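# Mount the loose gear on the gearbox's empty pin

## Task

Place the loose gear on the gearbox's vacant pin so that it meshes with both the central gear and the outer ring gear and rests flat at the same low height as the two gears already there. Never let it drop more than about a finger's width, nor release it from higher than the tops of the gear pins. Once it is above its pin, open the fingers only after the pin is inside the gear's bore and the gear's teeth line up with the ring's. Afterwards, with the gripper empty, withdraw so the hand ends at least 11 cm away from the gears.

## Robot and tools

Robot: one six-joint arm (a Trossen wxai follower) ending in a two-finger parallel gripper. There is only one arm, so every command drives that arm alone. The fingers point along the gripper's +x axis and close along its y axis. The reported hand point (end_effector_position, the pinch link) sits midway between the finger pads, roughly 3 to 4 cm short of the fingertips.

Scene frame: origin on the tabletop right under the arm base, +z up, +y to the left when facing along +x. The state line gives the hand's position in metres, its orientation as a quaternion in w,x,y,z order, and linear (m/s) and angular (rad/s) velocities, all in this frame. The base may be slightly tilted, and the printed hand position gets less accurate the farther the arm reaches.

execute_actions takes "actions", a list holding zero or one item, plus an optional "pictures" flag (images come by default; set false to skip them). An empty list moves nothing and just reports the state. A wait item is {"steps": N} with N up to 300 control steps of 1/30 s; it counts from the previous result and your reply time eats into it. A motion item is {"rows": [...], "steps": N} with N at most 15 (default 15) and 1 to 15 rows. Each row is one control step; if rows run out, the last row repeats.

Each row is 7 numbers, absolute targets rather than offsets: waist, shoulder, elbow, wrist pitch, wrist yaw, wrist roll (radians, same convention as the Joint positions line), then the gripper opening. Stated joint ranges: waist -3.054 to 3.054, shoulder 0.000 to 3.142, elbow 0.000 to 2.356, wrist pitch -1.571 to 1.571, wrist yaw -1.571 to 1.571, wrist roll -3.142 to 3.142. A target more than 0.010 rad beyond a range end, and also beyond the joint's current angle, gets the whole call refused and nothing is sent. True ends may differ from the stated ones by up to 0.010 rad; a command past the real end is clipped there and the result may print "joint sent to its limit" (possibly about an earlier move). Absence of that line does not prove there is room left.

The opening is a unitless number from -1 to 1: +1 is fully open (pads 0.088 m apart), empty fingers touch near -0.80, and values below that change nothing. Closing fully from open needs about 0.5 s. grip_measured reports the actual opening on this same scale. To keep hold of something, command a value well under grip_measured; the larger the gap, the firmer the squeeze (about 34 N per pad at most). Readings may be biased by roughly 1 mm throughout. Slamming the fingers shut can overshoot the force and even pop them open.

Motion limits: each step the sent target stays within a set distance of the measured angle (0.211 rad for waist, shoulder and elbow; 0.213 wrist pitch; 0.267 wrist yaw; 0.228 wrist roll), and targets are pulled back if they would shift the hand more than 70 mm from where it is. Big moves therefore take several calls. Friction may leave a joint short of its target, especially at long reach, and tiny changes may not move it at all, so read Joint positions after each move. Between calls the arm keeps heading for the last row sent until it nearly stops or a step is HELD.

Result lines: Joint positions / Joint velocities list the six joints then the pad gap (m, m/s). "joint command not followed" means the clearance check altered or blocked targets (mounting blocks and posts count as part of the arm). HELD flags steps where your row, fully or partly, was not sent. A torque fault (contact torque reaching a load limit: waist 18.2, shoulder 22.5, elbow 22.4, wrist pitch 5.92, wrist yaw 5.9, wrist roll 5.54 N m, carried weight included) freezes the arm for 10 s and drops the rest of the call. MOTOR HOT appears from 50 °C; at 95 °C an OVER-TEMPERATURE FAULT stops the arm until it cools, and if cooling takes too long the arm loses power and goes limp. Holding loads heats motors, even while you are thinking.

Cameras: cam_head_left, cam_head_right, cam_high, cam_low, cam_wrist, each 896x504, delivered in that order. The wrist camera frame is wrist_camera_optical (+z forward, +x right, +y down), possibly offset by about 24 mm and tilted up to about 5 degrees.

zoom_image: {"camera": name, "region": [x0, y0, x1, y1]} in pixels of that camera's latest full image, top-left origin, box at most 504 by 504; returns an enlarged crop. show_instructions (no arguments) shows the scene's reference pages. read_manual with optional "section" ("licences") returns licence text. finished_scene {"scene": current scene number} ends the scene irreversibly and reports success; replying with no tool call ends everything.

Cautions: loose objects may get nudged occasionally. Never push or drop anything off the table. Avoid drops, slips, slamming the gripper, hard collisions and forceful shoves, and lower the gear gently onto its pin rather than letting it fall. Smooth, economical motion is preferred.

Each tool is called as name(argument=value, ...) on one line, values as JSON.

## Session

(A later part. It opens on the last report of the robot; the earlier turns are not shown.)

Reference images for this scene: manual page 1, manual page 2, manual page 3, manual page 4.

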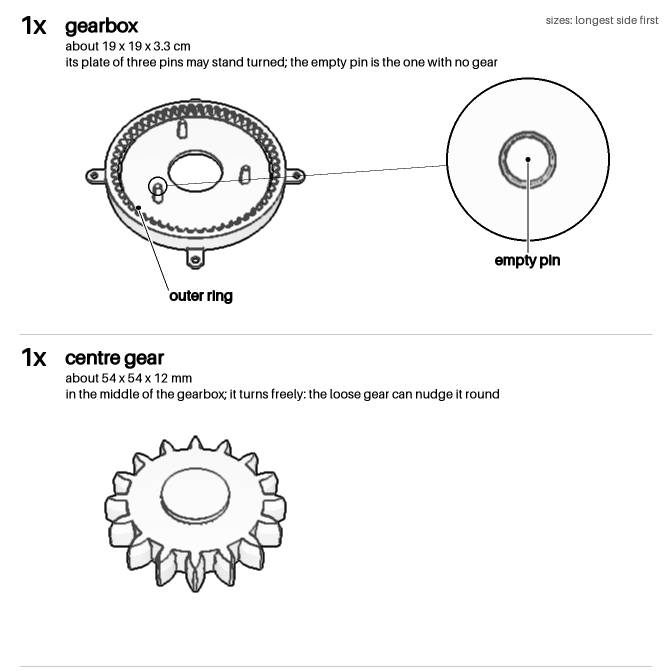

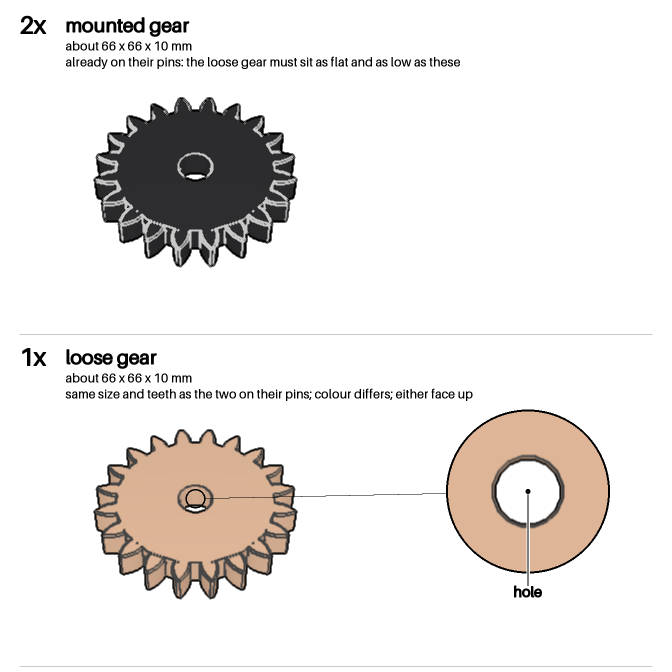

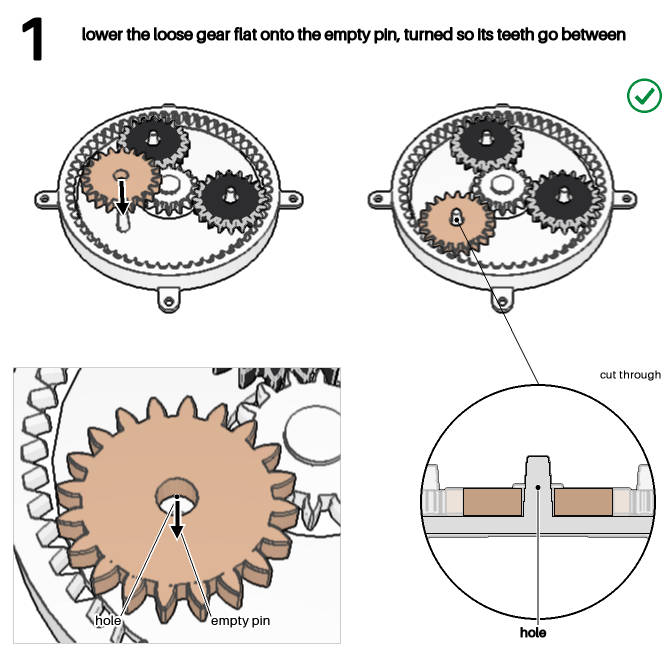

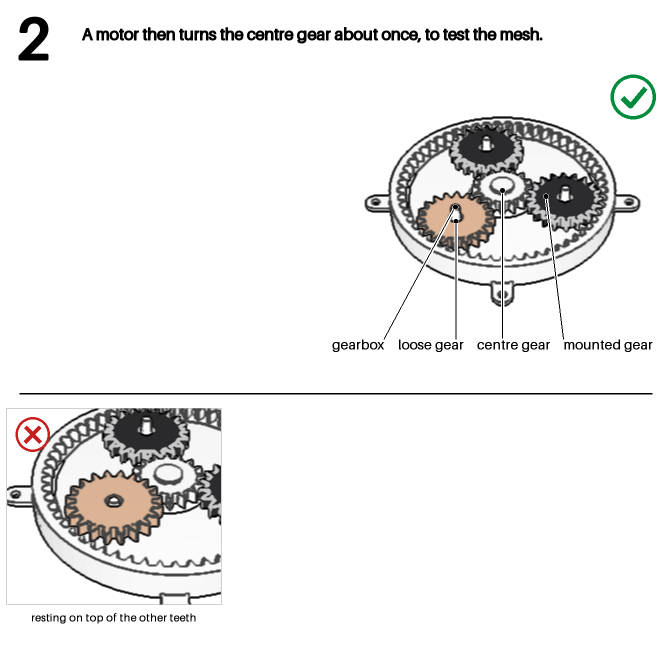

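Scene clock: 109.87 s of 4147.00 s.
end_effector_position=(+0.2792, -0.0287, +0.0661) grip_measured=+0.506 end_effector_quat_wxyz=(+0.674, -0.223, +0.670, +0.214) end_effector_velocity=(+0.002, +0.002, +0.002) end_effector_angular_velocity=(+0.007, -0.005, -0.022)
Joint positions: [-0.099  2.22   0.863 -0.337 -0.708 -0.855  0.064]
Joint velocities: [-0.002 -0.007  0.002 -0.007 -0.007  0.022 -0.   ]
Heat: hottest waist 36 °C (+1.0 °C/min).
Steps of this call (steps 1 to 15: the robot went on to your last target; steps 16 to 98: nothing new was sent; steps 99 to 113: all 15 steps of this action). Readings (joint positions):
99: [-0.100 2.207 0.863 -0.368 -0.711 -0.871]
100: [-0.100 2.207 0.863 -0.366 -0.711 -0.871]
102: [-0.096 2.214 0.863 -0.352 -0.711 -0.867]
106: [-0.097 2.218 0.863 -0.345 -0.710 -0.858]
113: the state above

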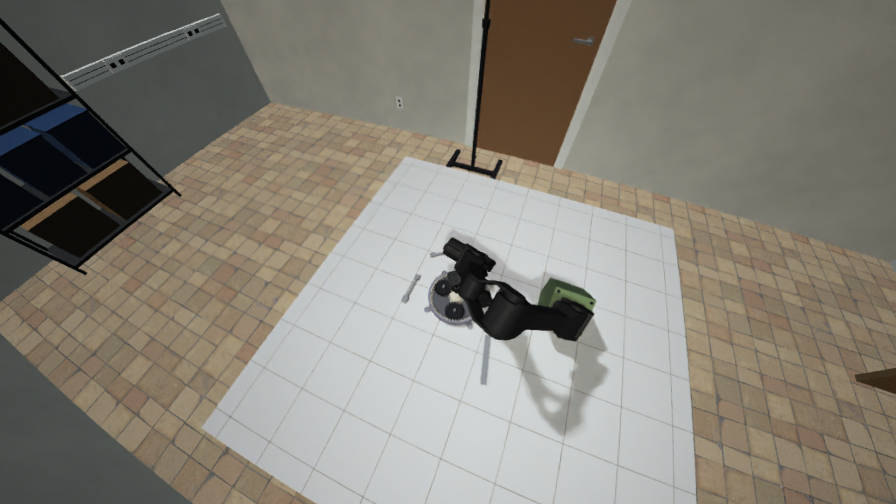

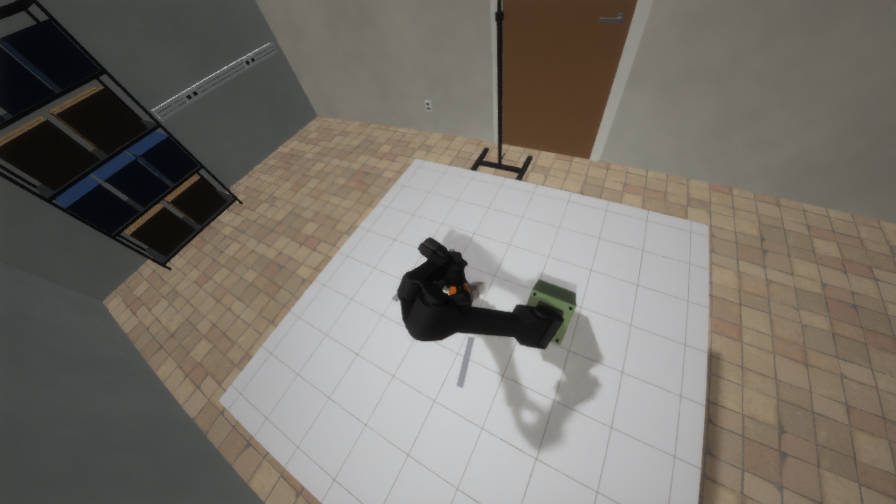

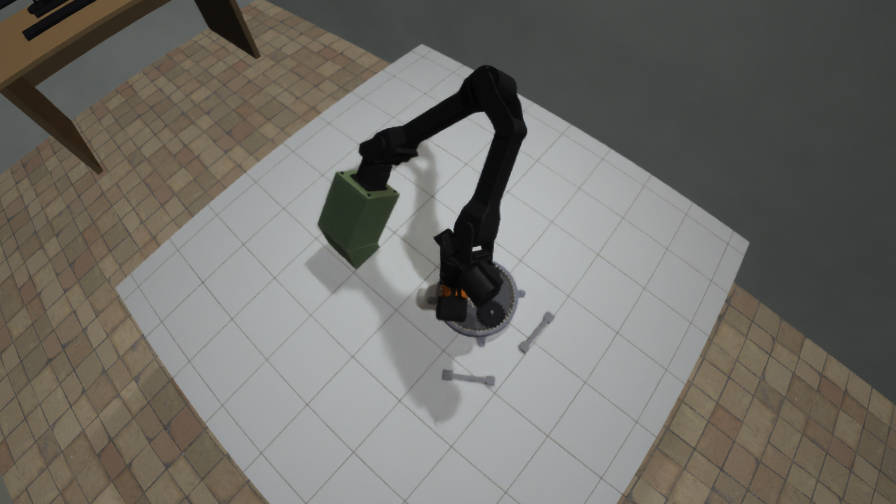

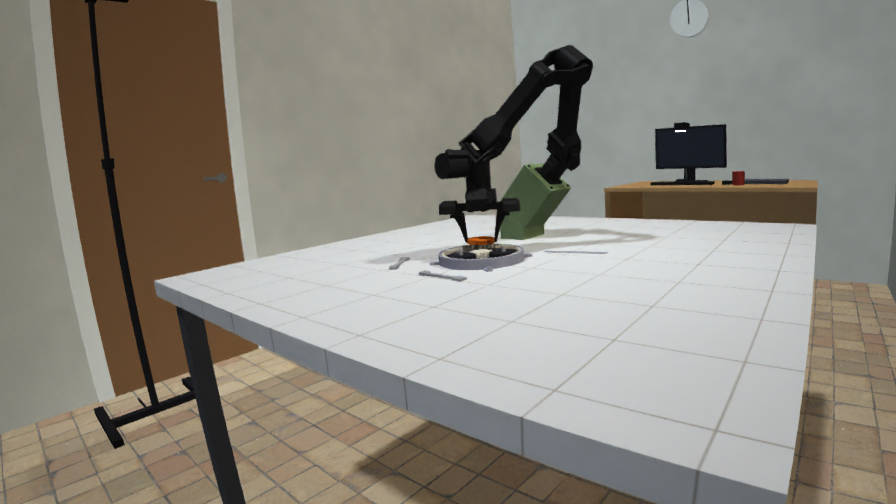

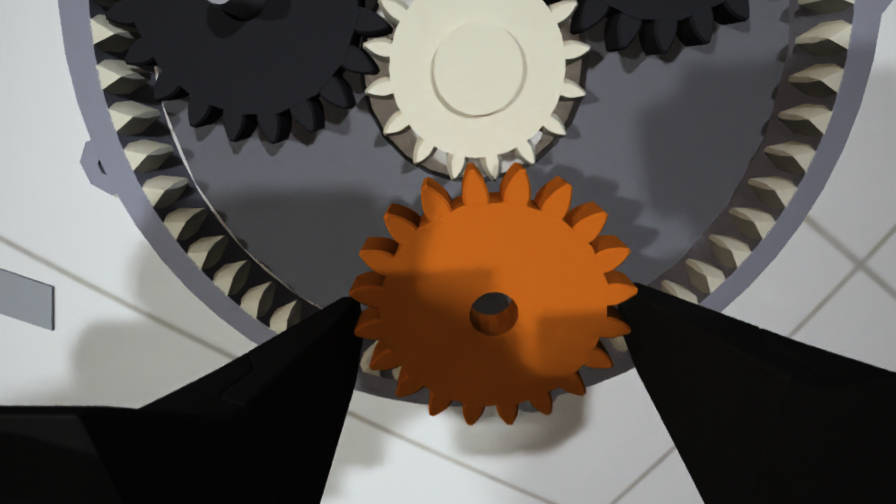

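execute_actions(actions=[{"rows":[[-0.097,2.2,0.864,-0.35,-0.713,-0.86,0.15],[-0.097,2.185,0.864,-0.37,-0.713,-0.87,0.15],[-0.097,2.17,0.868,-0.39,-0.713,-0.88,0.15],[-0.1,2.16,0.87,-0.41,-0.713,-0.89,0.15]],"steps":15}])

zoom_image(camera="cam_wrist", region=[430,250,560,380])

zoom_image(camera="cam_low", region=[440,215,530,275])

Scene clock: 118.70 s of 4147.00 s.
end_effector_position=(+0.2760, -0.0185, +0.0749) grip_measured=+0.506 end_effector_quat_wxyz=(+0.667, -0.225, +0.674, +0.224) end_effector_velocity=(-0.005, -0.002, +0.003) end_effector_angular_velocity=(-0.018, +0.013, -0.009)
Joint positions: [-0.095  2.174  0.864 -0.407 -0.71  -0.884  0.064]
Joint velocities: [-0.007 -0.012 -0.007 -0.022  0.022 -0.007 -0.   ]
Heat: hottest waist 36 °C (+1.0 °C/min).
Steps of this call (steps 1 to 15: the robot went on to your last target; steps 16 to 250: nothing new was sent; steps 251 to 265: all 15 steps of this action). Readings (joint positions):
251: [-0.098 2.222 0.863 -0.334 -0.709 -0.854]
252: [-0.098 2.219 0.863 -0.337 -0.709 -0.854]
254: [-0.096 2.209 0.864 -0.368 -0.709 -0.864]
258: [-0.095 2.182 0.864 -0.394 -0.710 -0.879]
265: the state above

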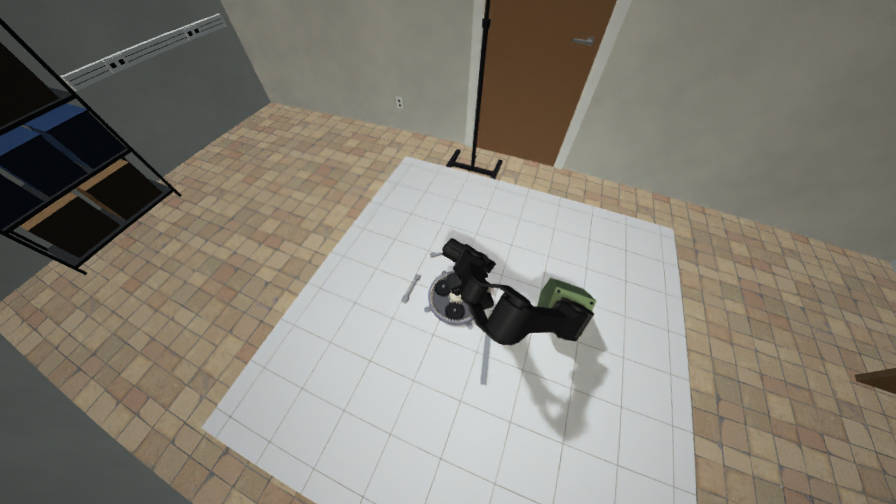

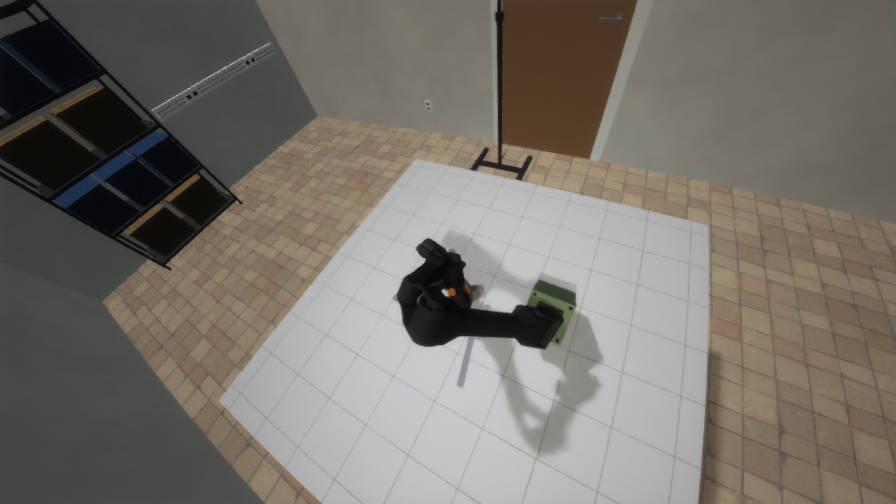

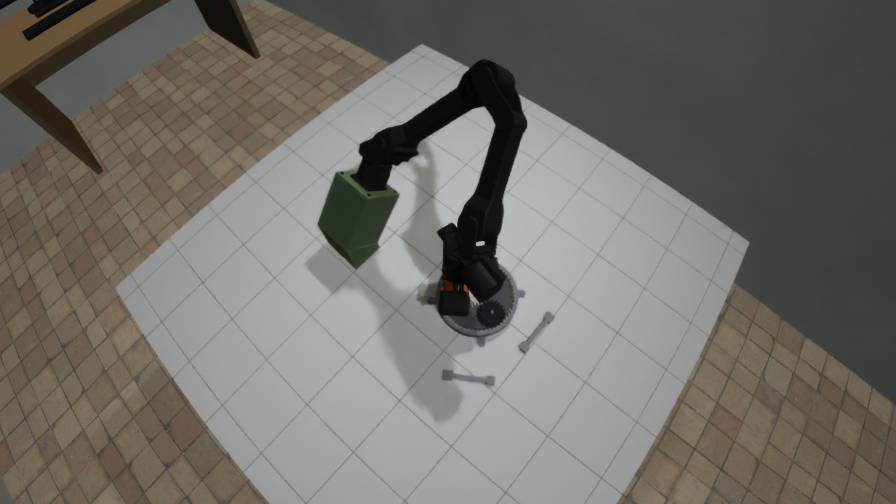

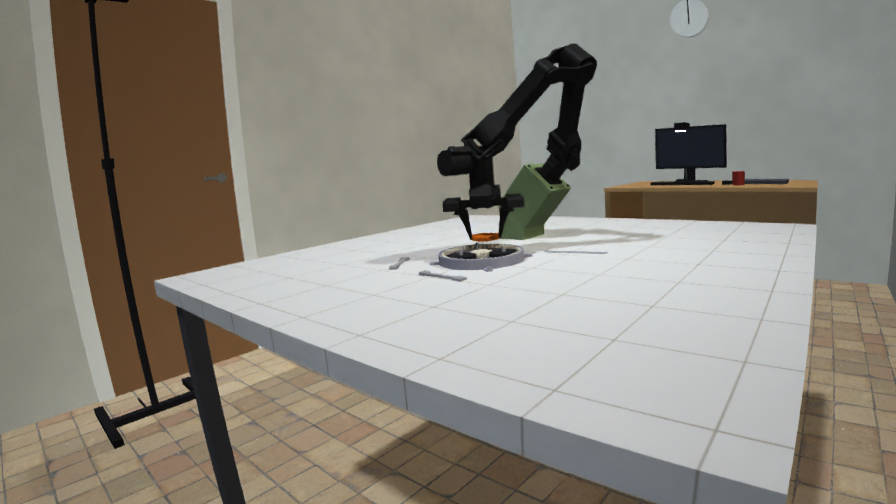

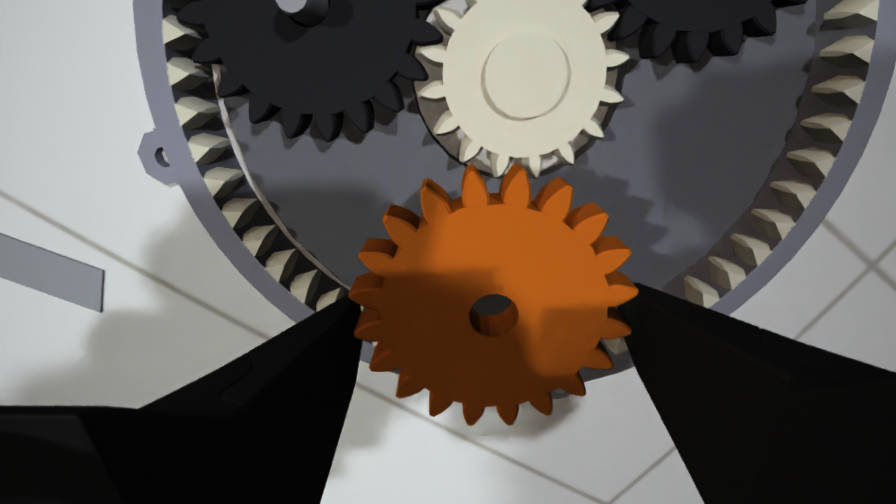

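Region (430, 250, 560, 380) of cam_wrist's 896x504 image, scaled by 3.877, with more detail than that image has.

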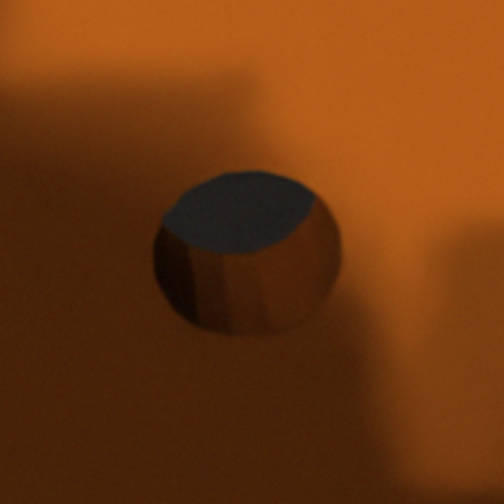

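Region (440, 215, 530, 275) of cam_low's 896x504 image, scaled by 5.600, with more detail than that image has.

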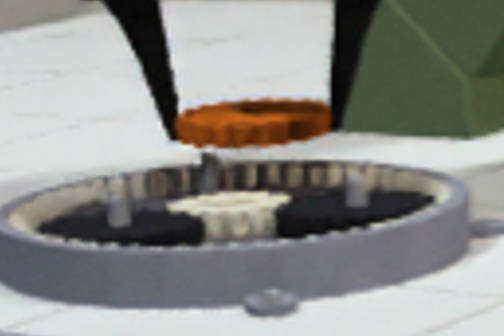

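execute_actions(actions=[{"rows":[[-0.107,2.18,0.868,-0.395,-0.713,-0.885,0.15],[-0.112,2.2,0.868,-0.38,-0.713,-0.88,0.15],[-0.112,2.215,0.868,-0.365,-0.713,-0.875,0.15]],"steps":15}])

zoom_image(camera="cam_wrist", region=[430,250,560,380])

zoom_image(camera="cam_low", region=[440,215,530,275])

Scene clock: 133.30 s of 4147.00 s.
end_effector_position=(+0.2781, -0.0266, +0.0708) grip_measured=+0.506 end_effector_quat_wxyz=(+0.672, -0.225, +0.670, +0.220) end_effector_velocity=(-0.006, -0.002, -0.002) end_effector_angular_velocity=(-0.003, +0.016, -0.024)
Joint positions: [-0.106  2.205  0.866 -0.368 -0.711 -0.88   0.064]
Joint velocities: [-0.002  0.007 -0.007 -0.007  0.007  0.007  0.002]
Heat: hottest waist 37 °C (+0.0 °C/min).
Steps of this call (steps 1 to 15: the robot went on to your last target; steps 16 to 423: nothing new was sent; steps 424 to 438: all 15 steps of this action). Readings (joint positions):
424: [-0.096 2.171 0.865 -0.409 -0.710 -0.886]
425: [-0.097 2.172 0.865 -0.404 -0.710 -0.886]
427: [-0.101 2.182 0.865 -0.385 -0.710 -0.886]
431: [-0.106 2.201 0.866 -0.374 -0.710 -0.881]
438: the state above

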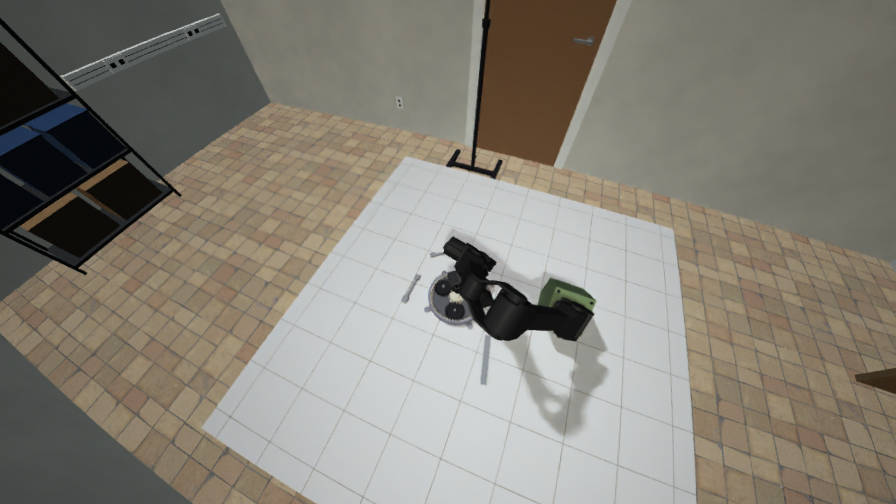

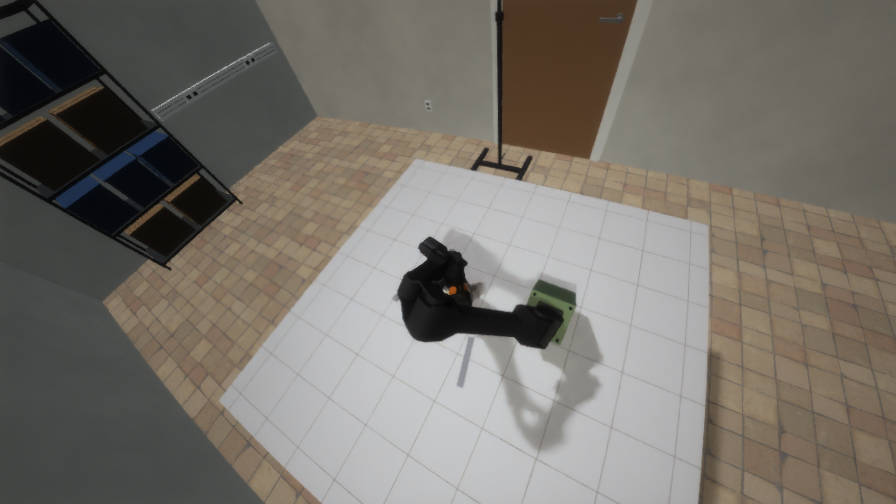

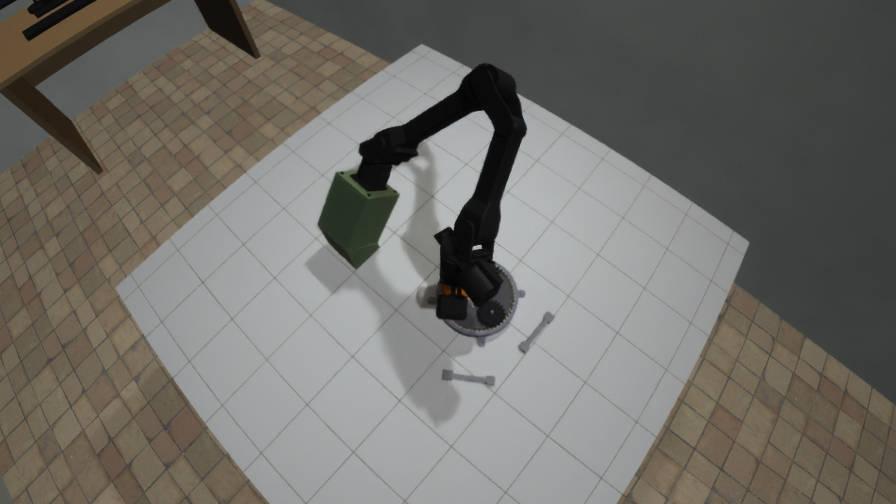

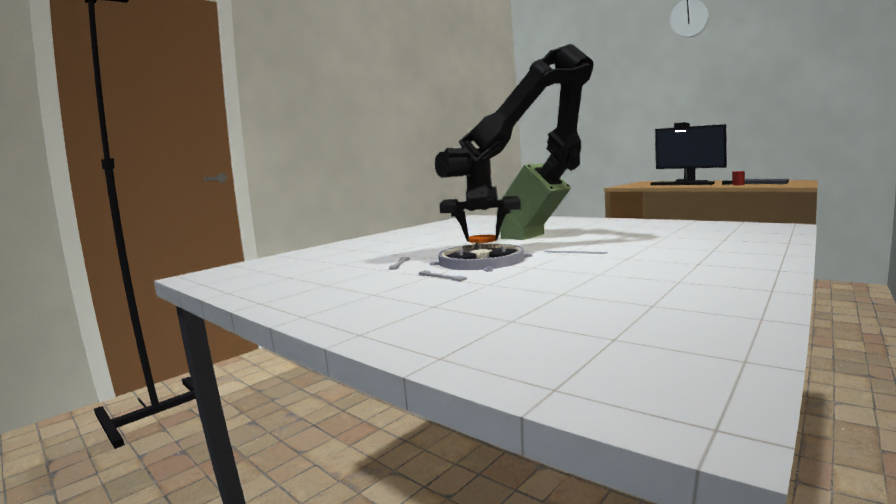

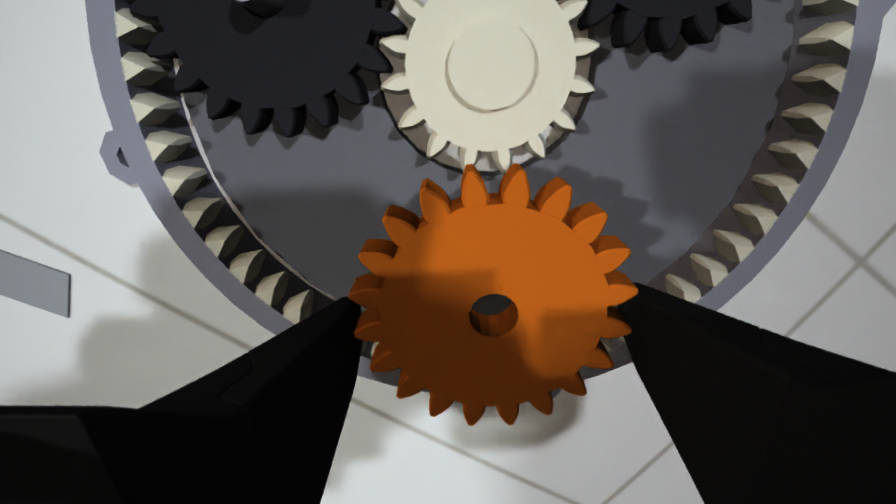

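Region (430, 250, 560, 380) of cam_wrist's 896x504 image, scaled by 3.877, with more detail than that image has.

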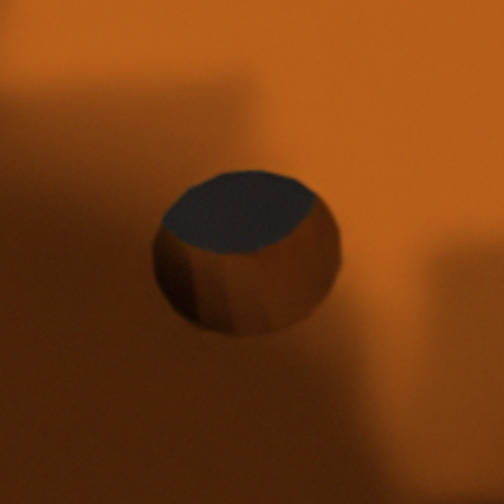

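Region (440, 215, 530, 275) of cam_low's 896x504 image, scaled by 5.600, with more detail than that image has.

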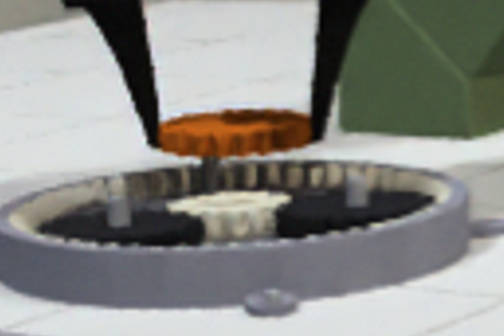

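execute_actions(actions=[{"rows":[[-0.125,2.215,0.875,-0.368,-0.713,-0.89,0.15],[-0.138,2.225,0.885,-0.365,-0.713,-0.905,0.15],[-0.138,2.235,0.888,-0.36,-0.713,-0.91,0.15]],"steps":15}])

zoom_image(camera="cam_wrist", region=[430,250,560,380])

zoom_image(camera="cam_low", region=[440,215,530,275])

Scene clock: 153.80 s of 4147.00 s.
end_effector_position=(+0.2822, -0.0351, +0.0730) grip_measured=+0.504 end_effector_quat_wxyz=(+0.677, -0.229, +0.664, +0.220) end_effector_velocity=(-0.000, -0.000, +0.001) end_effector_angular_velocity=(+0.008, -0.001, -0.003)
Joint positions: [-0.132  2.226  0.88  -0.361 -0.711 -0.905  0.064]
Joint velocities: [-0.007  0.002  0.002 -0.007 -0.007 -0.007  0.   ]
Heat: hottest waist 38 °C (+2.0 °C/min).
Steps of this call (steps 1 to 15: the robot went on to your last target; steps 16 to 600: nothing new was sent; steps 601 to 615: all 15 steps of this action). Readings (joint positions):
601: [-0.108 2.209 0.866 -0.366 -0.711 -0.879]
602: [-0.111 2.209 0.867 -0.366 -0.711 -0.881]
604: [-0.121 2.215 0.872 -0.365 -0.711 -0.891]
608: [-0.131 2.223 0.878 -0.362 -0.711 -0.901]
615: the state above

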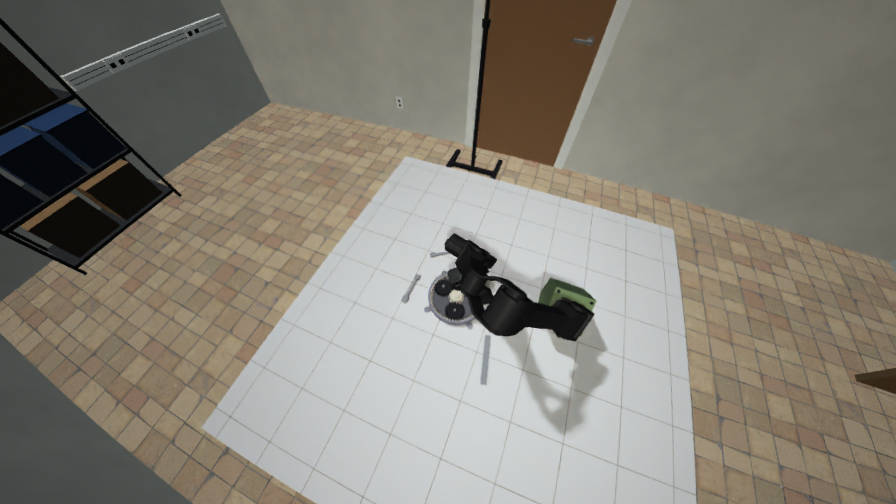

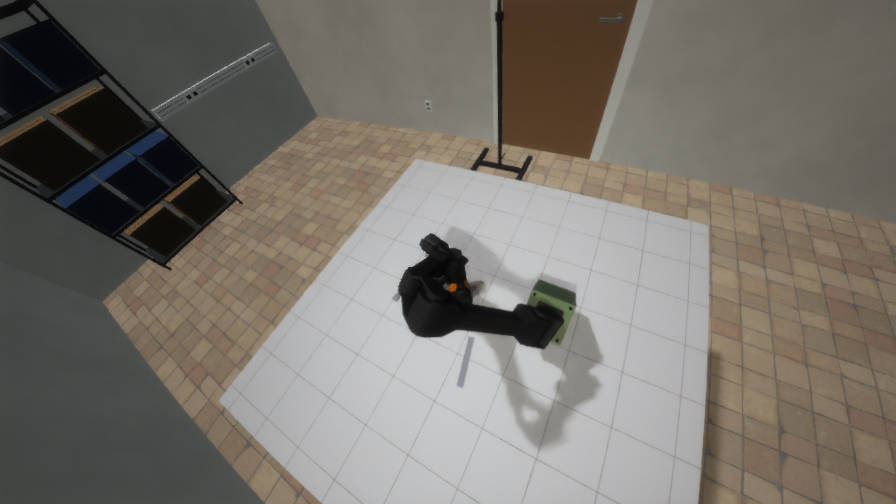

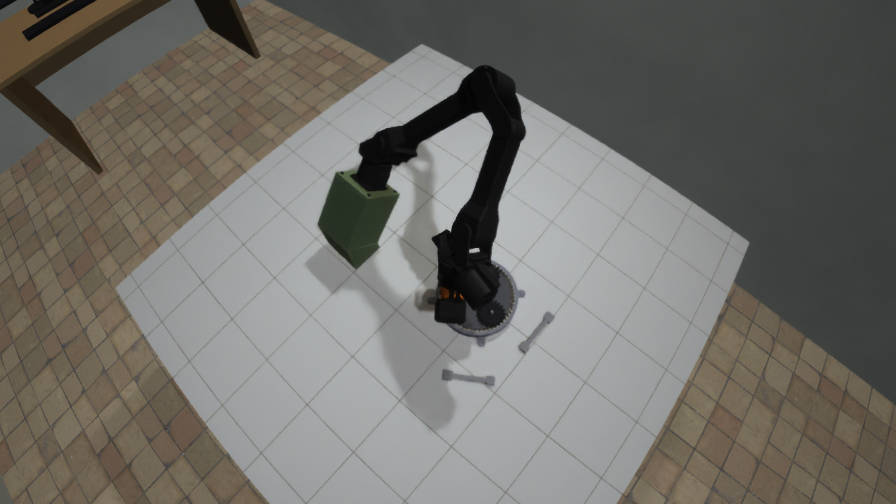

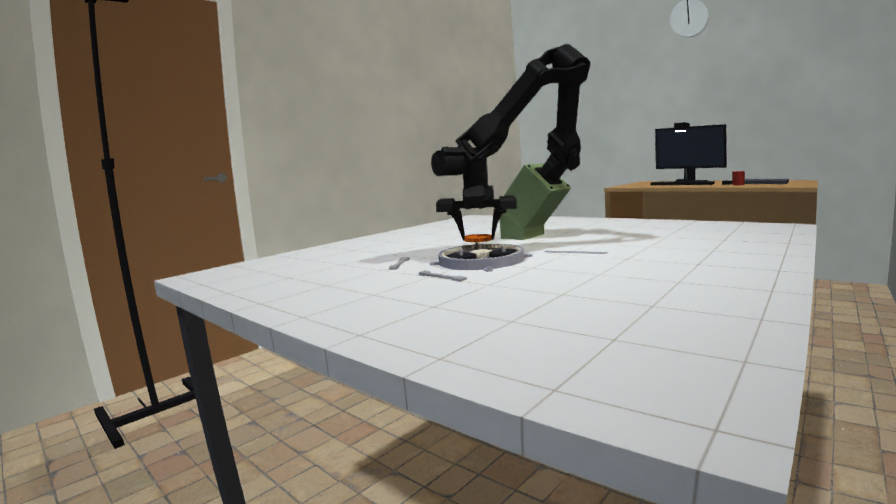

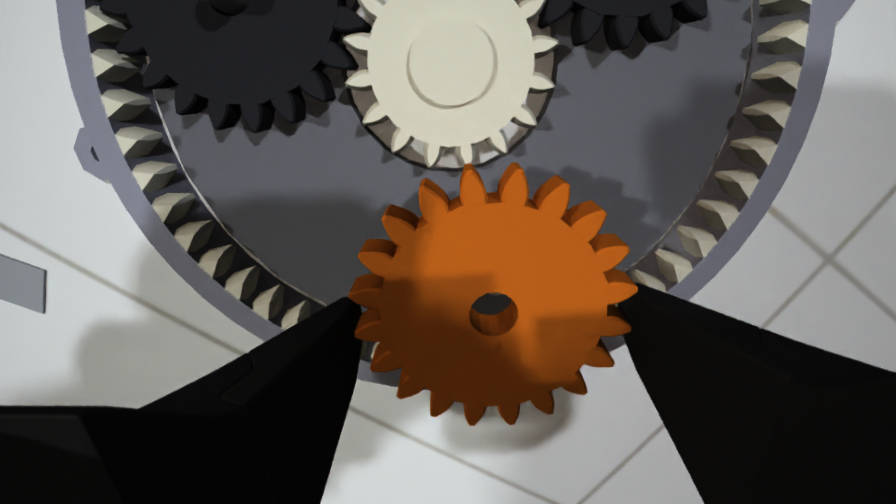

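Region (430, 250, 560, 380) of cam_wrist's 896x504 image, scaled by 3.877, with more detail than that image has.

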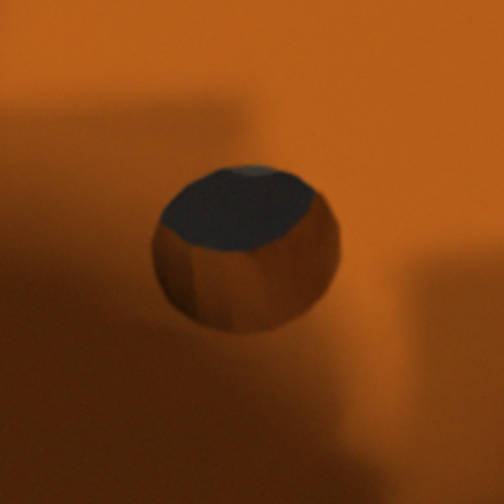

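Region (440, 215, 530, 275) of cam_low's 896x504 image, scaled by 5.600, with more detail than that image has.

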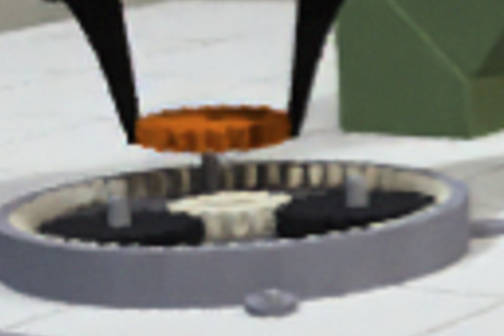

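execute_actions(actions=[{"rows":[[-0.119,2.244,0.893,-0.352,-0.713,-0.9,0.15]],"steps":12}])

zoom_image(camera="cam_wrist", region=[430,250,560,380])

Scene clock: 159.03 s of 4147.00 s.
end_effector_position=(+0.2832, -0.0341, +0.0694) grip_measured=+0.504 end_effector_quat_wxyz=(+0.674, -0.232, +0.665, +0.224) end_effector_velocity=(+0.001, +0.001, +0.001) end_effector_angular_velocity=(+0.007, -0.002, +0.004)
Joint positions: [-0.12   2.235  0.885 -0.354 -0.711 -0.905  0.064]
Joint velocities: [-0.002 -0.002  0.002 -0.007 -0.007 -0.007  0.   ]
Heat: hottest waist 39 °C (+3.0 °C/min).
Steps of this call (steps 1 to 15: the robot went on to your last target; steps 16 to 145: nothing new was sent; steps 146 to 157: all 12 steps of this action). Readings (joint positions):
146: [-0.132 2.227 0.881 -0.361 -0.711 -0.906]
147: [-0.130 2.229 0.882 -0.358 -0.711 -0.906]
149: [-0.125 2.232 0.884 -0.356 -0.711 -0.906]
153: [-0.120 2.234 0.885 -0.355 -0.711 -0.905]
157: the state above

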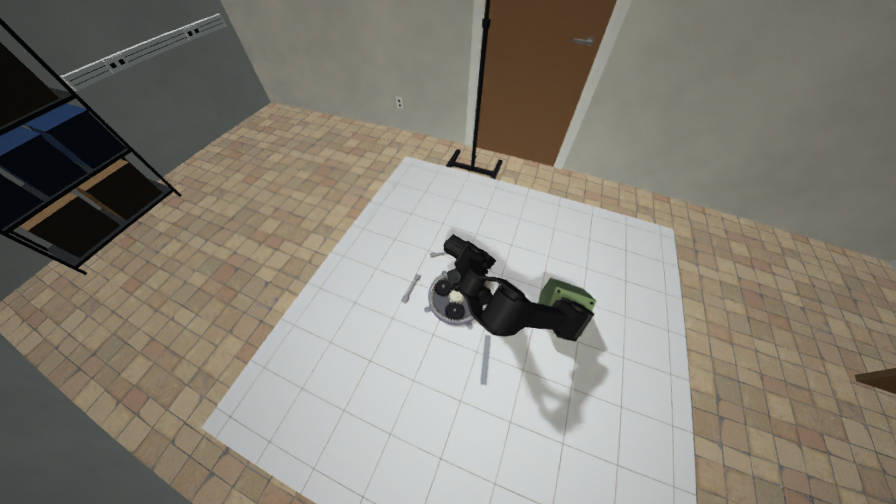

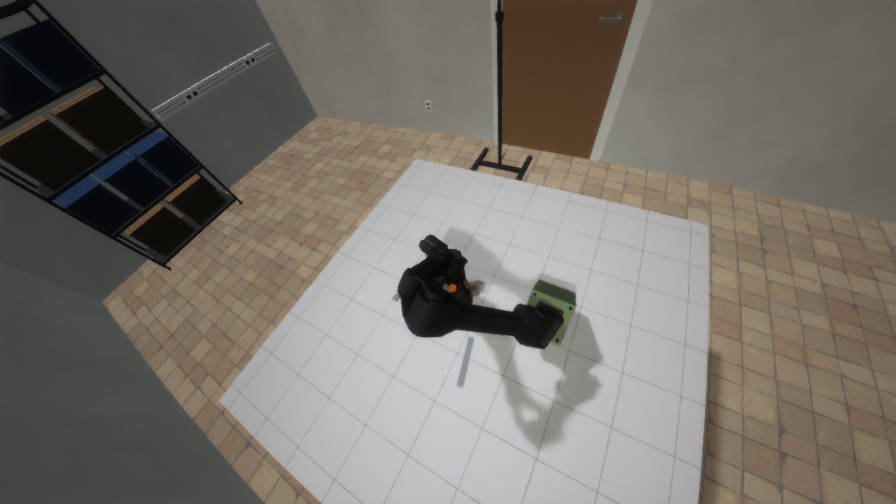

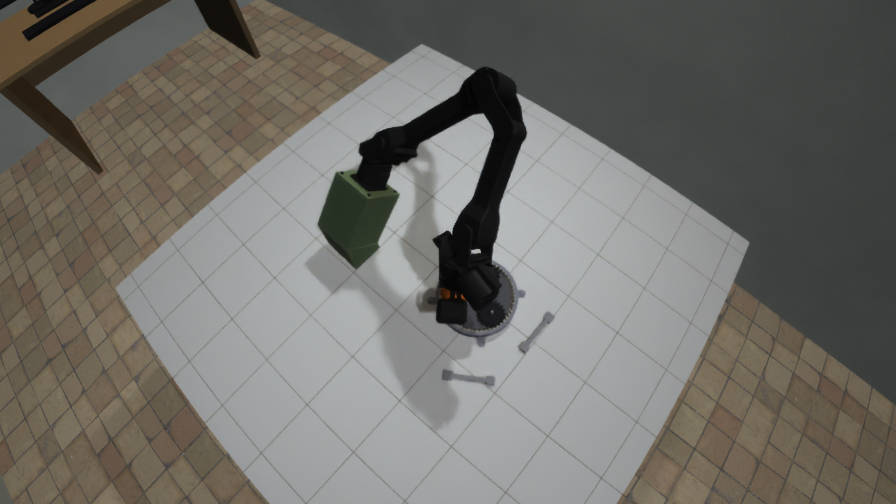

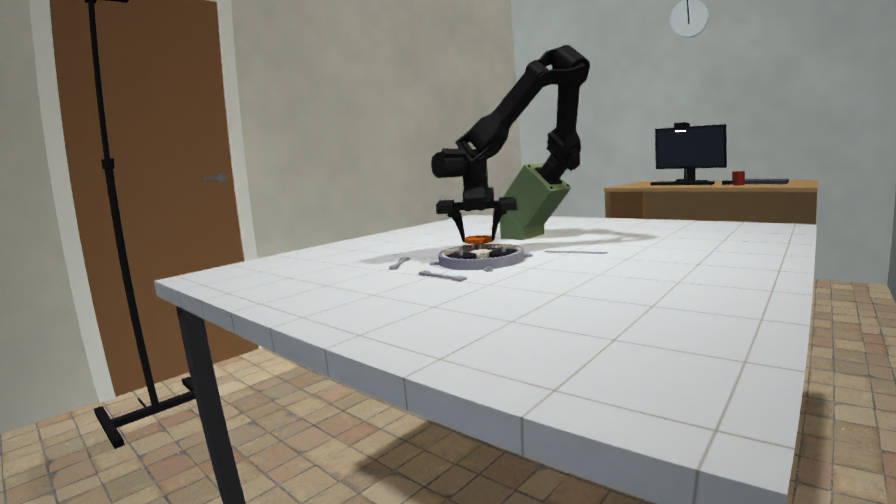

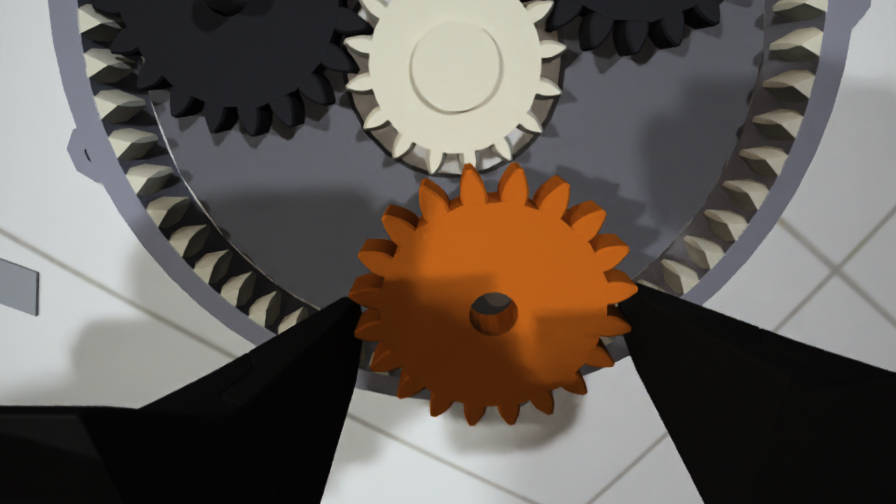

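Region (430, 250, 560, 380) of cam_wrist's 896x504 image, scaled by 3.877, with more detail than that image has.

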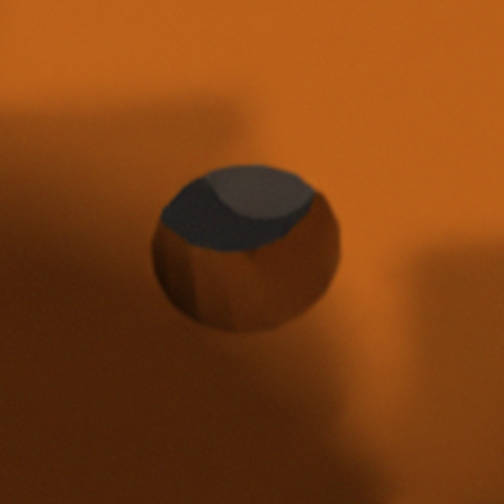

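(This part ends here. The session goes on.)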